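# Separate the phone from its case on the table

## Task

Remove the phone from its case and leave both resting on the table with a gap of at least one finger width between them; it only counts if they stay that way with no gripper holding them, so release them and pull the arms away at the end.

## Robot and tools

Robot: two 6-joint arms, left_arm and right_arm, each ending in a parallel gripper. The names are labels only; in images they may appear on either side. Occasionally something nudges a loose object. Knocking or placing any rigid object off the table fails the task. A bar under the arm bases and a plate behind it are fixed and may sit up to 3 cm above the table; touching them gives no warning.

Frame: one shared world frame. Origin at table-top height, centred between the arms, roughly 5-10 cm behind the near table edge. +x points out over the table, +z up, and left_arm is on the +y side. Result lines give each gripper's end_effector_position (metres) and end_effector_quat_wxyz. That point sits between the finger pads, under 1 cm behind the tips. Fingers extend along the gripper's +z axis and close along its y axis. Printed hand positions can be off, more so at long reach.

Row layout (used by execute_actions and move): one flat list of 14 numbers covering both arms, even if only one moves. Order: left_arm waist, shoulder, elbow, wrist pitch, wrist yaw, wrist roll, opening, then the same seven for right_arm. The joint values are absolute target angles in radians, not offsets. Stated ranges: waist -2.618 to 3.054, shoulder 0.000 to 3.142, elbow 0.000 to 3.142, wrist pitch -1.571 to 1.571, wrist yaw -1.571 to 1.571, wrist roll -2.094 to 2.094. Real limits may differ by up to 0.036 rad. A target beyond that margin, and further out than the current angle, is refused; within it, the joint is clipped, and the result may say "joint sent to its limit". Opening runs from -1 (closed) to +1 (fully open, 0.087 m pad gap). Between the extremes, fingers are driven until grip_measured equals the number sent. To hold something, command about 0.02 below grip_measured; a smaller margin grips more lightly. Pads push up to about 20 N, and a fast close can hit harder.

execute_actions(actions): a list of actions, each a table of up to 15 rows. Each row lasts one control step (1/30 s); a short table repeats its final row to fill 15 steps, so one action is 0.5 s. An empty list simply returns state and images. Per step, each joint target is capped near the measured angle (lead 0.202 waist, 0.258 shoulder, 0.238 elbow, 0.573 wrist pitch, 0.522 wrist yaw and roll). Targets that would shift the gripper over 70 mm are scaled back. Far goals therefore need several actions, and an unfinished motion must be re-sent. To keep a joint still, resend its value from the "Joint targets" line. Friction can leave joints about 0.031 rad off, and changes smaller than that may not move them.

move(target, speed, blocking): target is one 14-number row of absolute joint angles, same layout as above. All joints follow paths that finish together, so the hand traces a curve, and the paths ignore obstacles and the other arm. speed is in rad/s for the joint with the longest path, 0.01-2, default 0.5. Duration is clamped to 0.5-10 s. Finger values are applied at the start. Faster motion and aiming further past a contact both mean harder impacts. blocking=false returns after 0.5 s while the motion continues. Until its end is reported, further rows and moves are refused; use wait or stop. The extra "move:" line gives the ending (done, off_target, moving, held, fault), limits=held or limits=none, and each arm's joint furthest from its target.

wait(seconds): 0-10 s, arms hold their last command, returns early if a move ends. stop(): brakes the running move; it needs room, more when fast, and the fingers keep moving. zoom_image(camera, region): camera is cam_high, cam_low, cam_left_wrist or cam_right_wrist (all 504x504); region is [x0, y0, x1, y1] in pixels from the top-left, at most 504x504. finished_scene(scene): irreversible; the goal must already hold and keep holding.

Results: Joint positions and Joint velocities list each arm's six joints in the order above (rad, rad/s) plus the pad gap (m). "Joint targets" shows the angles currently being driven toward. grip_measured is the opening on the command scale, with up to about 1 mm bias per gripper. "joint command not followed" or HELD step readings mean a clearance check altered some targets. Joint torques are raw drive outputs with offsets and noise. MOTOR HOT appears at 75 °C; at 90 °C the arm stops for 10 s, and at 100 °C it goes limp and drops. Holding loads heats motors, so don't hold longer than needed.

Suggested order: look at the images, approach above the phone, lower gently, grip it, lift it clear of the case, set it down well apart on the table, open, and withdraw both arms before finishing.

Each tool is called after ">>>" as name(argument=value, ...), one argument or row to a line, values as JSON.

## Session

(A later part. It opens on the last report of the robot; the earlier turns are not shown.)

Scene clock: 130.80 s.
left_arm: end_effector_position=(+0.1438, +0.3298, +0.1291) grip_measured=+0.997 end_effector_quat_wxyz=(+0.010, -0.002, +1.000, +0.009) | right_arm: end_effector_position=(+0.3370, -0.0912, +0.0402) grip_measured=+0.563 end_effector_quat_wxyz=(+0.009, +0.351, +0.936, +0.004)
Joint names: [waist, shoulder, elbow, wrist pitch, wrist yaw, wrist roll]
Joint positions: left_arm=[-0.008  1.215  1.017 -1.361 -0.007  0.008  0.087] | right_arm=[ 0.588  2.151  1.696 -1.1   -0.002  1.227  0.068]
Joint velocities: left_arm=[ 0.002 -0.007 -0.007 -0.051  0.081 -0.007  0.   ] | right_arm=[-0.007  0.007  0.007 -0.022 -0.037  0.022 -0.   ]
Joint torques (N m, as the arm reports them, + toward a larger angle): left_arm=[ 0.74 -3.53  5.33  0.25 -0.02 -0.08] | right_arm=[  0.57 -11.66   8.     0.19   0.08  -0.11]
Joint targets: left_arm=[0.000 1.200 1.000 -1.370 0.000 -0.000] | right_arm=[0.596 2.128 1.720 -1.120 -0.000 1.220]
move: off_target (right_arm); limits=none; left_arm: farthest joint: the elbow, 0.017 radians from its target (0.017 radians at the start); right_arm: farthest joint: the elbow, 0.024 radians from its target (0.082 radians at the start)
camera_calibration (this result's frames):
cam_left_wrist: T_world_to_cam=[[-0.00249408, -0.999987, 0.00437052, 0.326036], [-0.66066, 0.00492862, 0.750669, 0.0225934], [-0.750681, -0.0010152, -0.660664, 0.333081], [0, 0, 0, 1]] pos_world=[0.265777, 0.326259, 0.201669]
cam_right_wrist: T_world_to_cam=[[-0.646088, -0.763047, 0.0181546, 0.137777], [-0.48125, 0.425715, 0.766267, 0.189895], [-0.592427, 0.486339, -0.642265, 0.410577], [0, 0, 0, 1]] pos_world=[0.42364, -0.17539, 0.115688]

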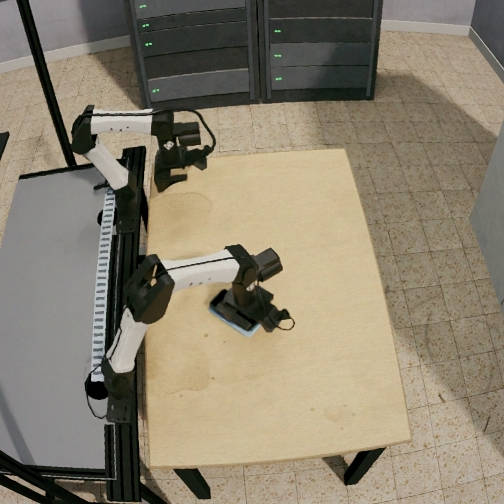

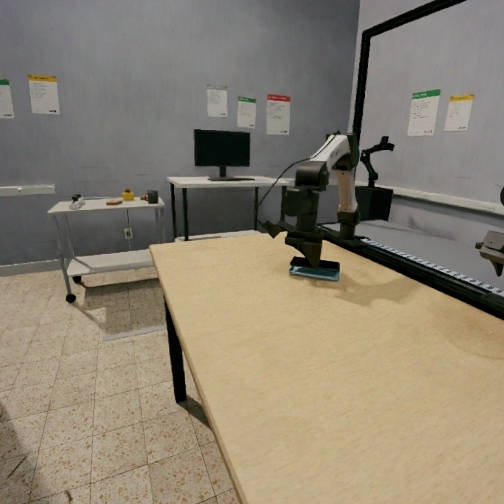

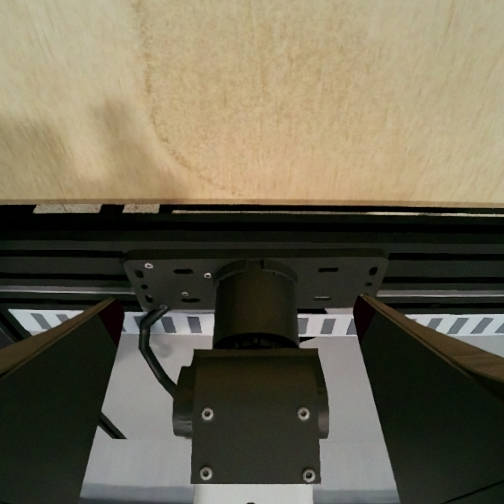

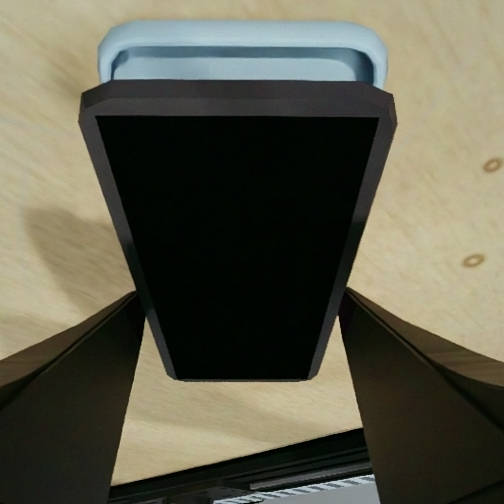

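>>> move(
  target=[0,1.2,1.0,-1.37,0,0,1,0.06,2.128,1.72,-1.12,0,1.22,0.53],
  speed=0.35,
)

>>> move(
  target=[0,1.2,1.0,-1.37,0,0,1,0.06,2.19,1.595,-1.0,0,1.22,0.53],
  speed=0.1,
)

>>> zoom_image(
  camera="cam_low",
  region=[230,225,350,295],
)

Scene clock: 142.97 s.
left_arm: end_effector_position=(+0.1438, +0.3298, +0.1291) grip_measured=+0.997 end_effector_quat_wxyz=(+0.010, -0.002, +1.000, +0.009) | right_arm: end_effector_position=(+0.4075, -0.2904, +0.0422) grip_measured=+0.563 end_effector_quat_wxyz=(+0.013, +0.583, +0.812, +0.001)
Joint names: [waist, shoulder, elbow, wrist pitch, wrist yaw, wrist roll]
Joint positions: left_arm=[-0.008  1.215  1.017 -1.361 -0.007  0.008  0.087] | right_arm=[ 0.06   2.151  1.696 -1.102  0.005  1.227  0.068]
Joint velocities: left_arm=[ 0.007  0.002 -0.002  0.007 -0.051 -0.022  0.   ] | right_arm=[-0.002  0.007 -0.002 -0.022 -0.051  0.022 -0.   ]
Joint torques (N m, as the arm reports them, + toward a larger angle): left_arm=[ 0.81 -3.55  5.26  0.24 -0.01 -0.06] | right_arm=[ -0.04 -11.7    8.06   0.2    0.01  -0.11]
Joint targets: left_arm=[-0.000 1.200 1.000 -1.370 0.000 0.000] | right_arm=[0.060 2.128 1.720 -1.120 -0.000 1.220]
move: off_target (right_arm); limits=none; left_arm: farthest joint: the elbow, 0.017 radians from its target (0.017 radians at the start); right_arm: farthest joint: the elbow, 0.024 radians from its target (0.024 radians at the start)
camera_calibration (this result's frames):
cam_left_wrist: T_world_to_cam=[[-0.00249408, -0.999987, 0.00437052, 0.326036], [-0.66066, 0.00492862, 0.750669, 0.0225934], [-0.750681, -0.0010152, -0.660664, 0.333081], [0, 0, 0, 1]] pos_world=[0.265777, 0.326259, 0.201669]
cam_right_wrist: T_world_to_cam=[[-0.942623, -0.333495, 0.0155783, 0.277017], [-0.204355, 0.613252, 0.762995, 0.248827], [-0.264008, 0.716033, -0.646217, 0.483538], [0, 0, 0, 1]] pos_world=[0.43963, -0.406439, 0.118301]

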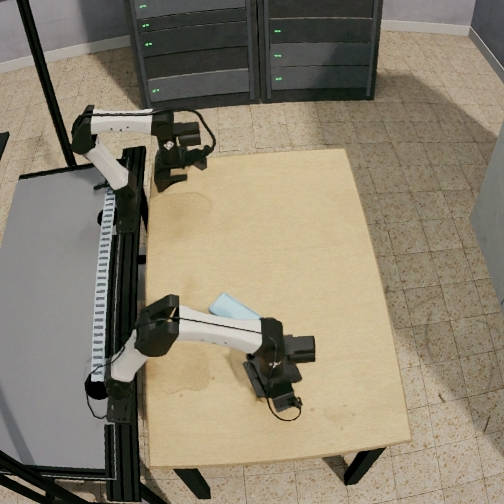

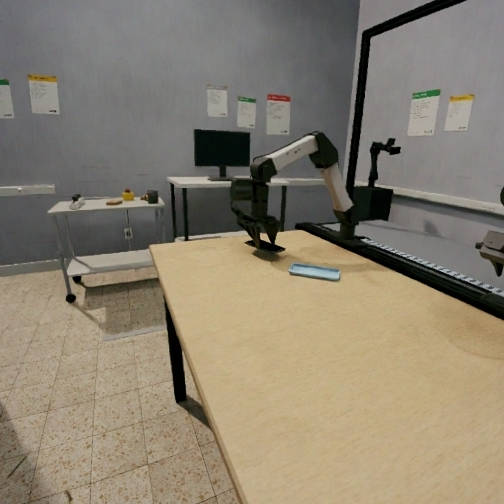

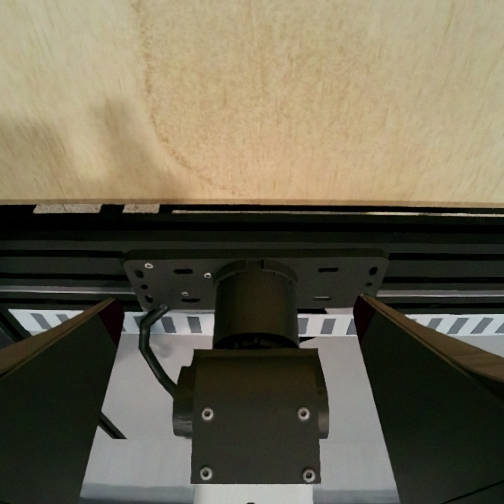

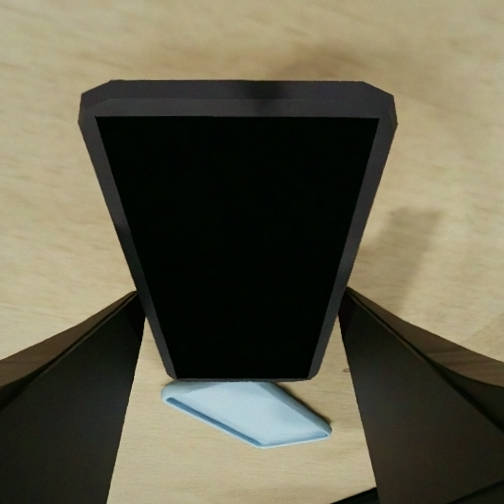

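Scene clock: 144.63 s.
left_arm: end_effector_position=(+0.1438, +0.3298, +0.1291) grip_measured=+0.997 end_effector_quat_wxyz=(+0.010, -0.002, +1.000, +0.009) | right_arm: end_effector_position=(+0.4007, -0.2905, +0.0127) grip_measured=+0.563 end_effector_quat_wxyz=(+0.004, +0.583, +0.812, -0.005)
Joint names: [waist, shoulder, elbow, wrist pitch, wrist yaw, wrist roll]
Joint positions: left_arm=[-0.008  1.215  1.017 -1.361 -0.007  0.008  0.087] | right_arm=[ 0.06   2.176  1.614 -1.016  0.005  1.227  0.068]
Joint velocities: left_arm=[-0.007  0.022  0.007 -0.081  0.095 -0.095  0.001] | right_arm=[ 0.002 -0.007  0.007  0.007  0.095  0.007 -0.001]
Joint torques (N m, as the arm reports them, + toward a larger angle): left_arm=[ 0.86 -3.6   5.31  0.23  0.01 -0.07] | right_arm=[ 0.01 -9.33  4.59  0.43  0.02 -0.1 ]
Joint targets: left_arm=[0.000 1.200 1.000 -1.370 -0.000 0.000] | right_arm=[0.060 2.190 1.595 -1.000 -0.000 1.220]
move: done; limits=none; left_arm: farthest joint: the elbow, 0.017 radians from its target (0.017 radians at the start); right_arm: farthest joint: the elbow, 0.019 radians from its target (0.101 radians at the start)
camera_calibration (this result's frames):
cam_left_wrist: T_world_to_cam=[[-0.00249408, -0.999987, 0.00437052, 0.326036], [-0.66066, 0.00492862, 0.750669, 0.0225934], [-0.750681, -0.0010152, -0.660664, 0.333081], [0, 0, 0, 1]] pos_world=[0.265777, 0.326259, 0.201669]
cam_right_wrist: T_world_to_cam=[[-0.942138, -0.333332, 0.0355731, 0.270586], [-0.187898, 0.612982, 0.767429, 0.263278], [-0.277614, 0.71634, -0.640146, 0.468229], [0, 0, 0, 1]] pos_world=[0.434386, -0.406601, 0.0880621]

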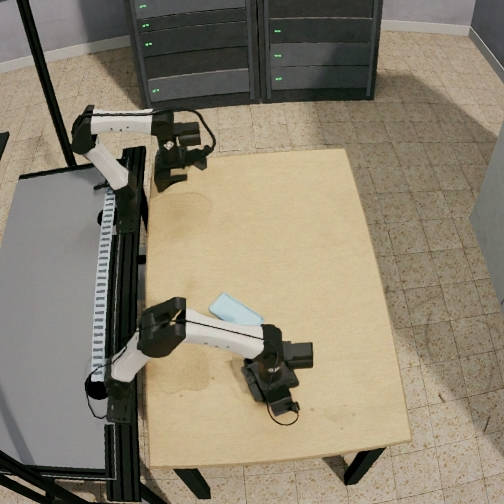

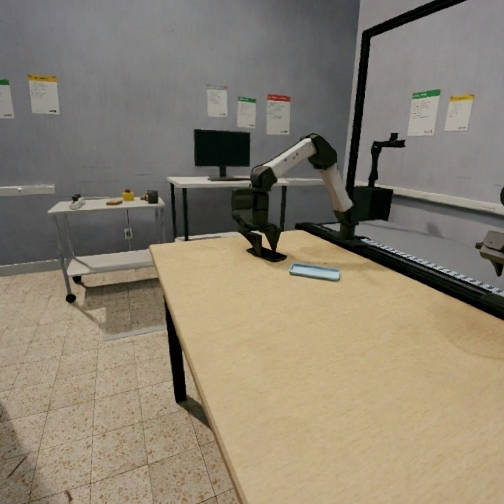

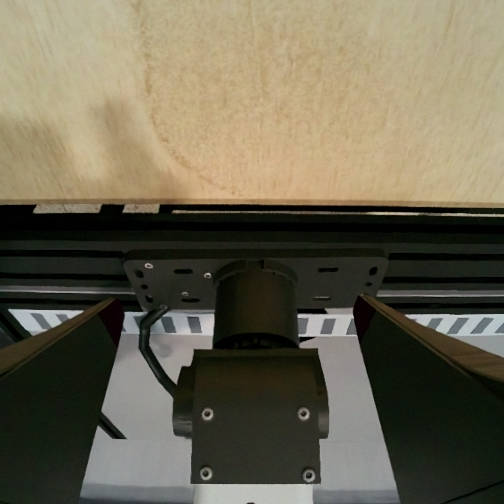

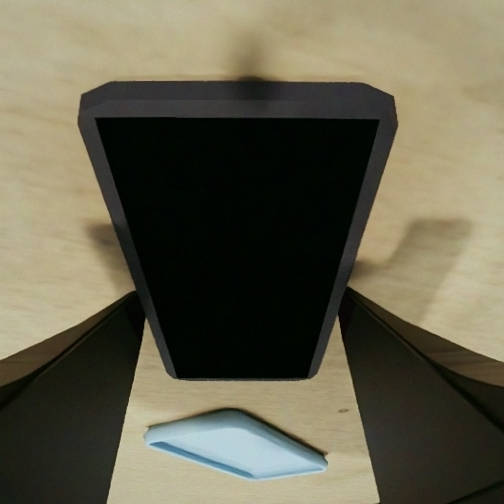

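Region (230, 225, 350, 295) of cam_low's 504x504 image, scaled by 4.200, with more detail than that image has; it fills the top 294 rows of this view, and the rest is white.

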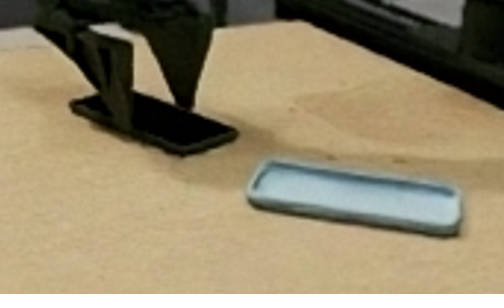

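Within ~2 mm of the table. Level slightly, release, retreat.

>>> execute_actions(
  actions=[
    [[0,1.2,1.0,-1.37,0,0,1,0.06,2.19,1.585,-0.975,0,1.22,0.53]],
    [[0,1.2,1.0,-1.37,0,0,1,0.06,2.19,1.585,-0.975,0,1.22,0.6],[0,1.2,1.0,-1.37,0,0,1,0.06,2.19,1.585,-0.975,0,1.22,0.7],[0,1.2,1.0,-1.37,0,0,1,0.06,2.19,1.585,-0.975,0,1.22,1]],
  ],
)

>>> move(
  target=[0,1.2,1.0,-1.37,0,0,1,0.06,2.1,1.75,-1.2,0,1.22,1],
  speed=0.4,
)

>>> move(
  target=[0,1.2,1.0,-1.37,0,0,1,0.06,1.3,1.1,-1.3,0,1.22,1],
  speed=0.8,
)

Scene clock: 154.13 s.
left_arm: end_effector_position=(+0.1438, +0.3298, +0.1291) grip_measured=+0.997 end_effector_quat_wxyz=(+0.010, -0.002, +1.000, +0.009) | right_arm: end_effector_position=(+0.4056, -0.2906, +0.0118) grip_measured=+1.000 end_effector_quat_wxyz=(+0.013, +0.583, +0.812, +0.001)
Joint names: [waist, shoulder, elbow, wrist pitch, wrist yaw, wrist roll]
Joint positions: left_arm=[-0.008  1.215  1.017 -1.361 -0.007  0.008  0.087] | right_arm=[ 0.06   2.176  1.611 -0.992  0.005  1.226  0.087]
Joint velocities: left_arm=[ 0.007 -0.002 -0.007 -0.007  0.051 -0.007 -0.   ] | right_arm=[-0.007  0.012 -0.007  0.007 -0.066  0.007  0.   ]
Joint torques (N m, as the arm reports them, + toward a larger angle): left_arm=[ 0.79 -3.58  5.28  0.24  0.   -0.08] | right_arm=[-0.03 -9.32  4.1   0.5   0.02 -0.09]
Joint targets: left_arm=[-0.000 1.200 1.000 -1.370 -0.000 0.000] | right_arm=[0.060 2.190 1.585 -0.975 -0.000 1.220]
Step readings (joint positions; steps 1 to 15: 1st action; 16 to 30: 2nd action):
0: left_arm=[-0.008 1.215 1.017 -1.361 -0.007 0.008] | right_arm=[0.060 2.176 1.614 -1.015 0.005 1.227]
1: left_arm=[-0.008 1.215 1.017 -1.361 -0.007 0.008] | right_arm=[0.060 2.176 1.612 -1.012 0.005 1.227]
2: left_arm=[-0.008 1.215 1.017 -1.361 -0.007 0.008] | right_arm=[0.060 2.176 1.611 -1.010 0.005 1.227]
4: left_arm=[-0.008 1.215 1.017 -1.361 -0.007 0.008] | right_arm=[0.060 2.176 1.611 -1.010 0.005 1.226]
8: left_arm=[-0.008 1.215 1.017 -1.361 -0.007 0.008] | right_arm=[0.060 2.176 1.611 -1.010 0.005 1.226]
15: left_arm=[-0.008 1.215 1.017 -1.361 -0.007 0.008] | right_arm=[0.060 2.176 1.611 -1.010 0.005 1.226]
16: left_arm=[-0.008 1.215 1.017 -1.361 -0.007 0.008] | right_arm=[0.060 2.176 1.611 -1.010 0.005 1.226]
17: left_arm=[-0.008 1.215 1.017 -1.361 -0.007 0.008] | right_arm=[0.060 2.176 1.611 -1.010 0.005 1.226]
19: left_arm=[-0.008 1.215 1.017 -1.361 -0.007 0.008] | right_arm=[0.060 2.176 1.611 -1.003 0.005 1.226]
23: left_arm=[-0.008 1.215 1.017 -1.361 -0.007 0.008] | right_arm=[0.060 2.176 1.611 -0.996 0.005 1.226]
30: Joint positions above
camera_calibration (this result's frames):
cam_left_wrist: T_world_to_cam=[[-0.00249408, -0.999987, 0.00437052, 0.326036], [-0.66066, 0.00492862, 0.750669, 0.0225934], [-0.750681, -0.0010152, -0.660664, 0.333081], [0, 0, 0, 1]] pos_world=[0.265777, 0.326259, 0.201669]
cam_right_wrist: T_world_to_cam=[[-0.942358, -0.334207, 0.0163078, 0.275265], [-0.204229, 0.613099, 0.763151, 0.271645], [-0.265049, 0.715832, -0.646014, 0.463937], [0, 0, 0, 1]] pos_world=[0.437842, -0.406651, 0.0879144]

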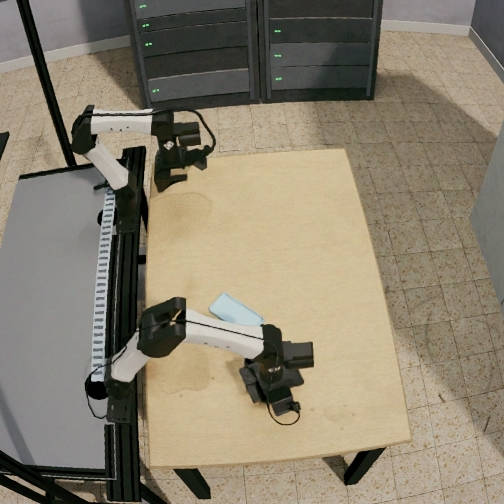

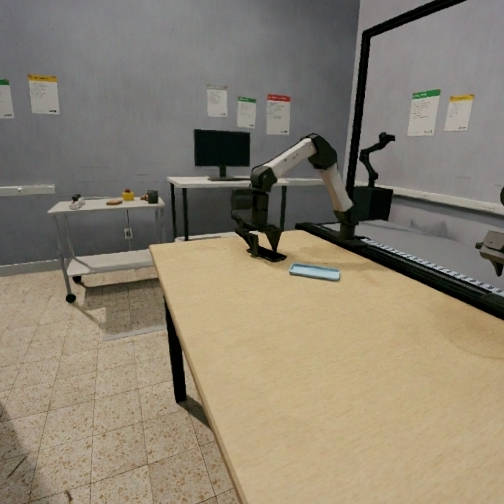

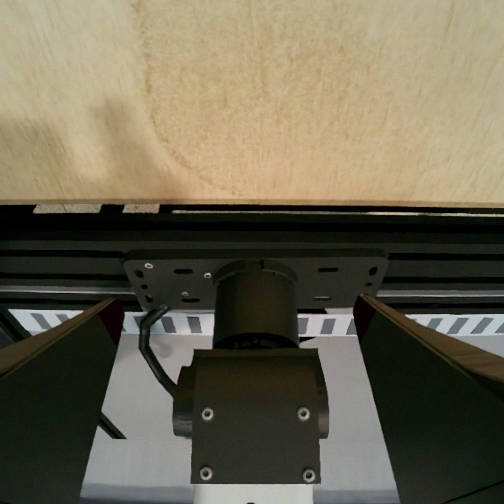

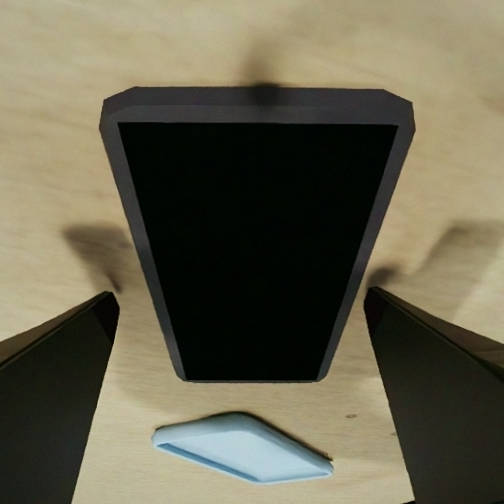

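Scene clock: 155.37 s.
left_arm: end_effector_position=(+0.1438, +0.3298, +0.1291) grip_measured=+0.997 end_effector_quat_wxyz=(+0.010, -0.002, +1.000, +0.009) | right_arm: end_effector_position=(+0.4011, -0.2900, +0.0686) grip_measured=+1.000 end_effector_quat_wxyz=(+0.013, +0.583, +0.812, +0.001)
Joint names: [waist, shoulder, elbow, wrist pitch, wrist yaw, wrist roll]
Joint positions: left_arm=[-0.008  1.215  1.017 -1.361 -0.007  0.008  0.087] | right_arm=[ 0.06   2.107  1.734 -1.183  0.005  1.226  0.087]
Joint velocities: left_arm=[-0.012 -0.022 -0.002 -0.051  0.081  0.007 -0.001] | right_arm=[ 0.007 -0.012 -0.002  0.022 -0.022 -0.007  0.   ]
Joint torques (N m, as the arm reports them, + toward a larger angle): left_arm=[ 0.8  -3.57  5.31  0.24  0.   -0.07] | right_arm=[  0.01 -10.42   7.52   0.21   0.02  -0.1 ]
Joint targets: left_arm=[-0.000 1.200 1.000 -1.370 0.000 0.000] | right_arm=[0.060 2.100 1.750 -1.200 -0.000 1.220]
move: done; limits=none; left_arm: farthest joint: the elbow, 0.017 radians from its target (0.017 radians at the start); right_arm: farthest joint: the wrist pitch, 0.017 radians from its target (0.208 radians at the start)
camera_calibration (this result's frames):
cam_left_wrist: T_world_to_cam=[[-0.00249408, -0.999987, 0.00437052, 0.326036], [-0.66066, 0.00492862, 0.750669, 0.0225934], [-0.750681, -0.0010152, -0.660664, 0.333081], [0, 0, 0, 1]] pos_world=[0.265777, 0.326259, 0.201669]
cam_right_wrist: T_world_to_cam=[[-0.942373, -0.334216, 0.0152367, 0.27032], [-0.205108, 0.613113, 0.762904, 0.227413], [-0.264317, 0.715815, -0.646332, 0.498717], [0, 0, 0, 1]] pos_world=[0.433206, -0.406074, 0.144724]

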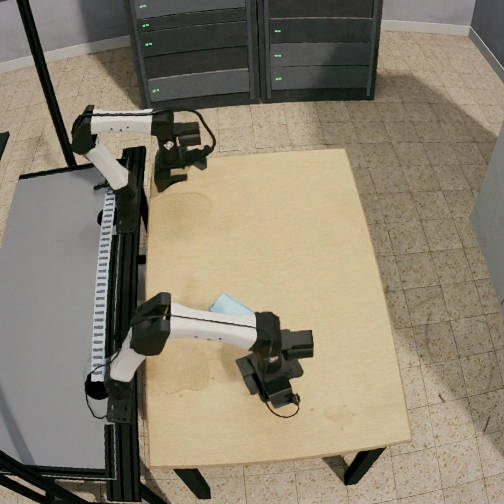

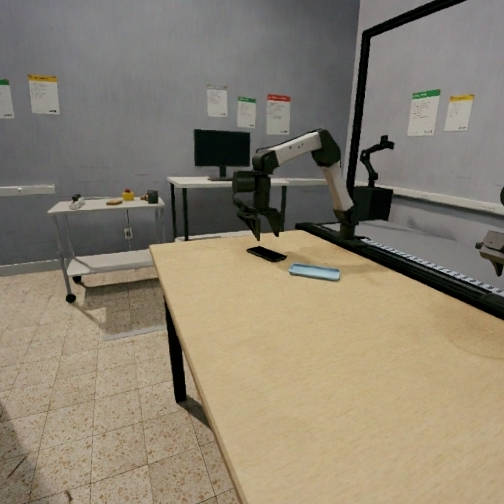

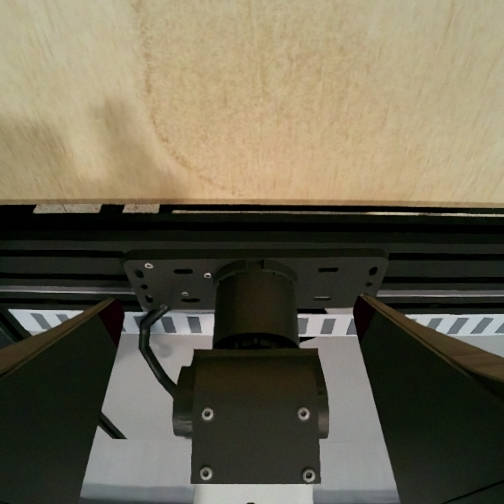

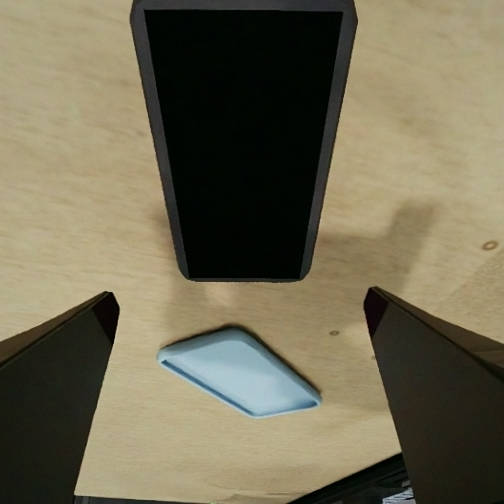

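Scene clock: 156.90 s.
left_arm: end_effector_position=(+0.1438, +0.3298, +0.1291) grip_measured=+0.997 end_effector_quat_wxyz=(+0.010, -0.002, +1.000, +0.009) | right_arm: end_effector_position=(+0.2196, -0.2860, +0.1417) grip_measured=+1.000 end_effector_quat_wxyz=(+0.045, +0.582, +0.811, +0.023)
Joint names: [waist, shoulder, elbow, wrist pitch, wrist yaw, wrist roll]
Joint positions: left_arm=[-0.008  1.215  1.017 -1.361 -0.007  0.008  0.087] | right_arm=[ 0.06   1.312  1.123 -1.289  0.005  1.226  0.087]
Joint velocities: left_arm=[-0.007  0.012 -0.002 -0.037 -0.037 -0.007 -0.001] | right_arm=[-0.012  0.007  0.012 -0.081  0.022  0.007  0.   ]
Joint torques (N m, as the arm reports them, + toward a larger angle): left_arm=[ 0.82 -3.49  5.35  0.24  0.   -0.07] | right_arm=[ 0.   -4.36  4.61  0.41  0.02 -0.1 ]
Joint targets: left_arm=[0.000 1.200 1.000 -1.370 0.000 -0.000] | right_arm=[0.060 1.300 1.100 -1.300 0.000 1.220]
move: off_target (right_arm); limits=none; left_arm: farthest joint: the elbow, 0.017 radians from its target (0.017 radians at the start); right_arm: farthest joint: the elbow, 0.023 radians from its target (0.634 radians at the start)
camera_calibration (this result's frames):
cam_left_wrist: T_world_to_cam=[[-0.00249408, -0.999987, 0.00437052, 0.326036], [-0.66066, 0.00492862, 0.750669, 0.0225934], [-0.750681, -0.0010152, -0.660664, 0.333081], [0, 0, 0, 1]] pos_world=[0.265777, 0.326259, 0.201669]
cam_right_wrist: T_world_to_cam=[[-0.940501, -0.334879, -0.0575607, 0.109302], [-0.264161, 0.614054, 0.743745, 0.147923], [-0.213719, 0.714698, -0.665981, 0.486478], [0, 0, 0, 1]] pos_world=[0.245844, -0.401914, 0.22026]

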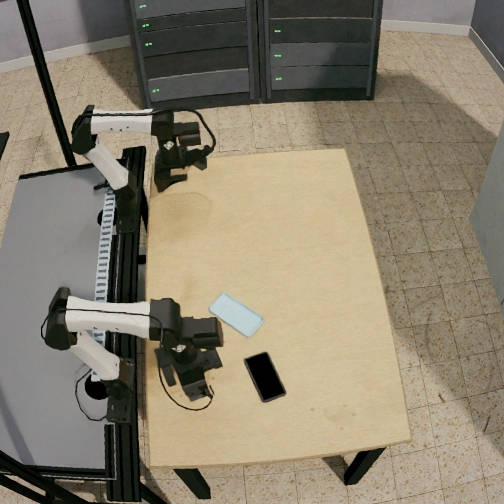

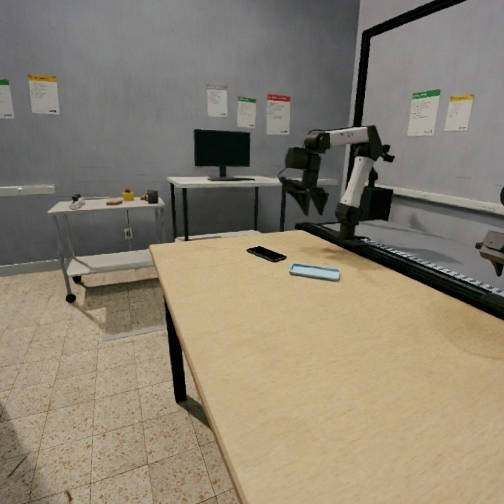

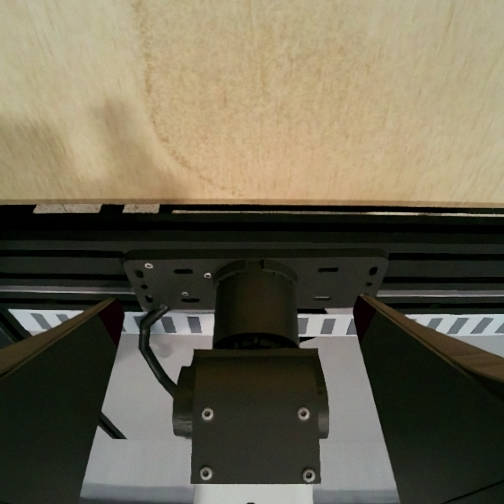

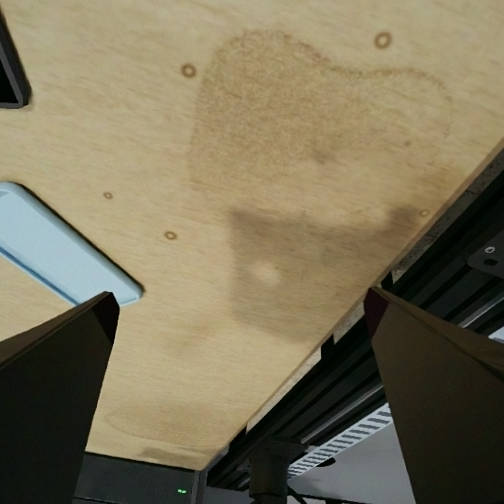

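>>> finished_scene(
  scene=1,
)

The scene is finished: the task was done.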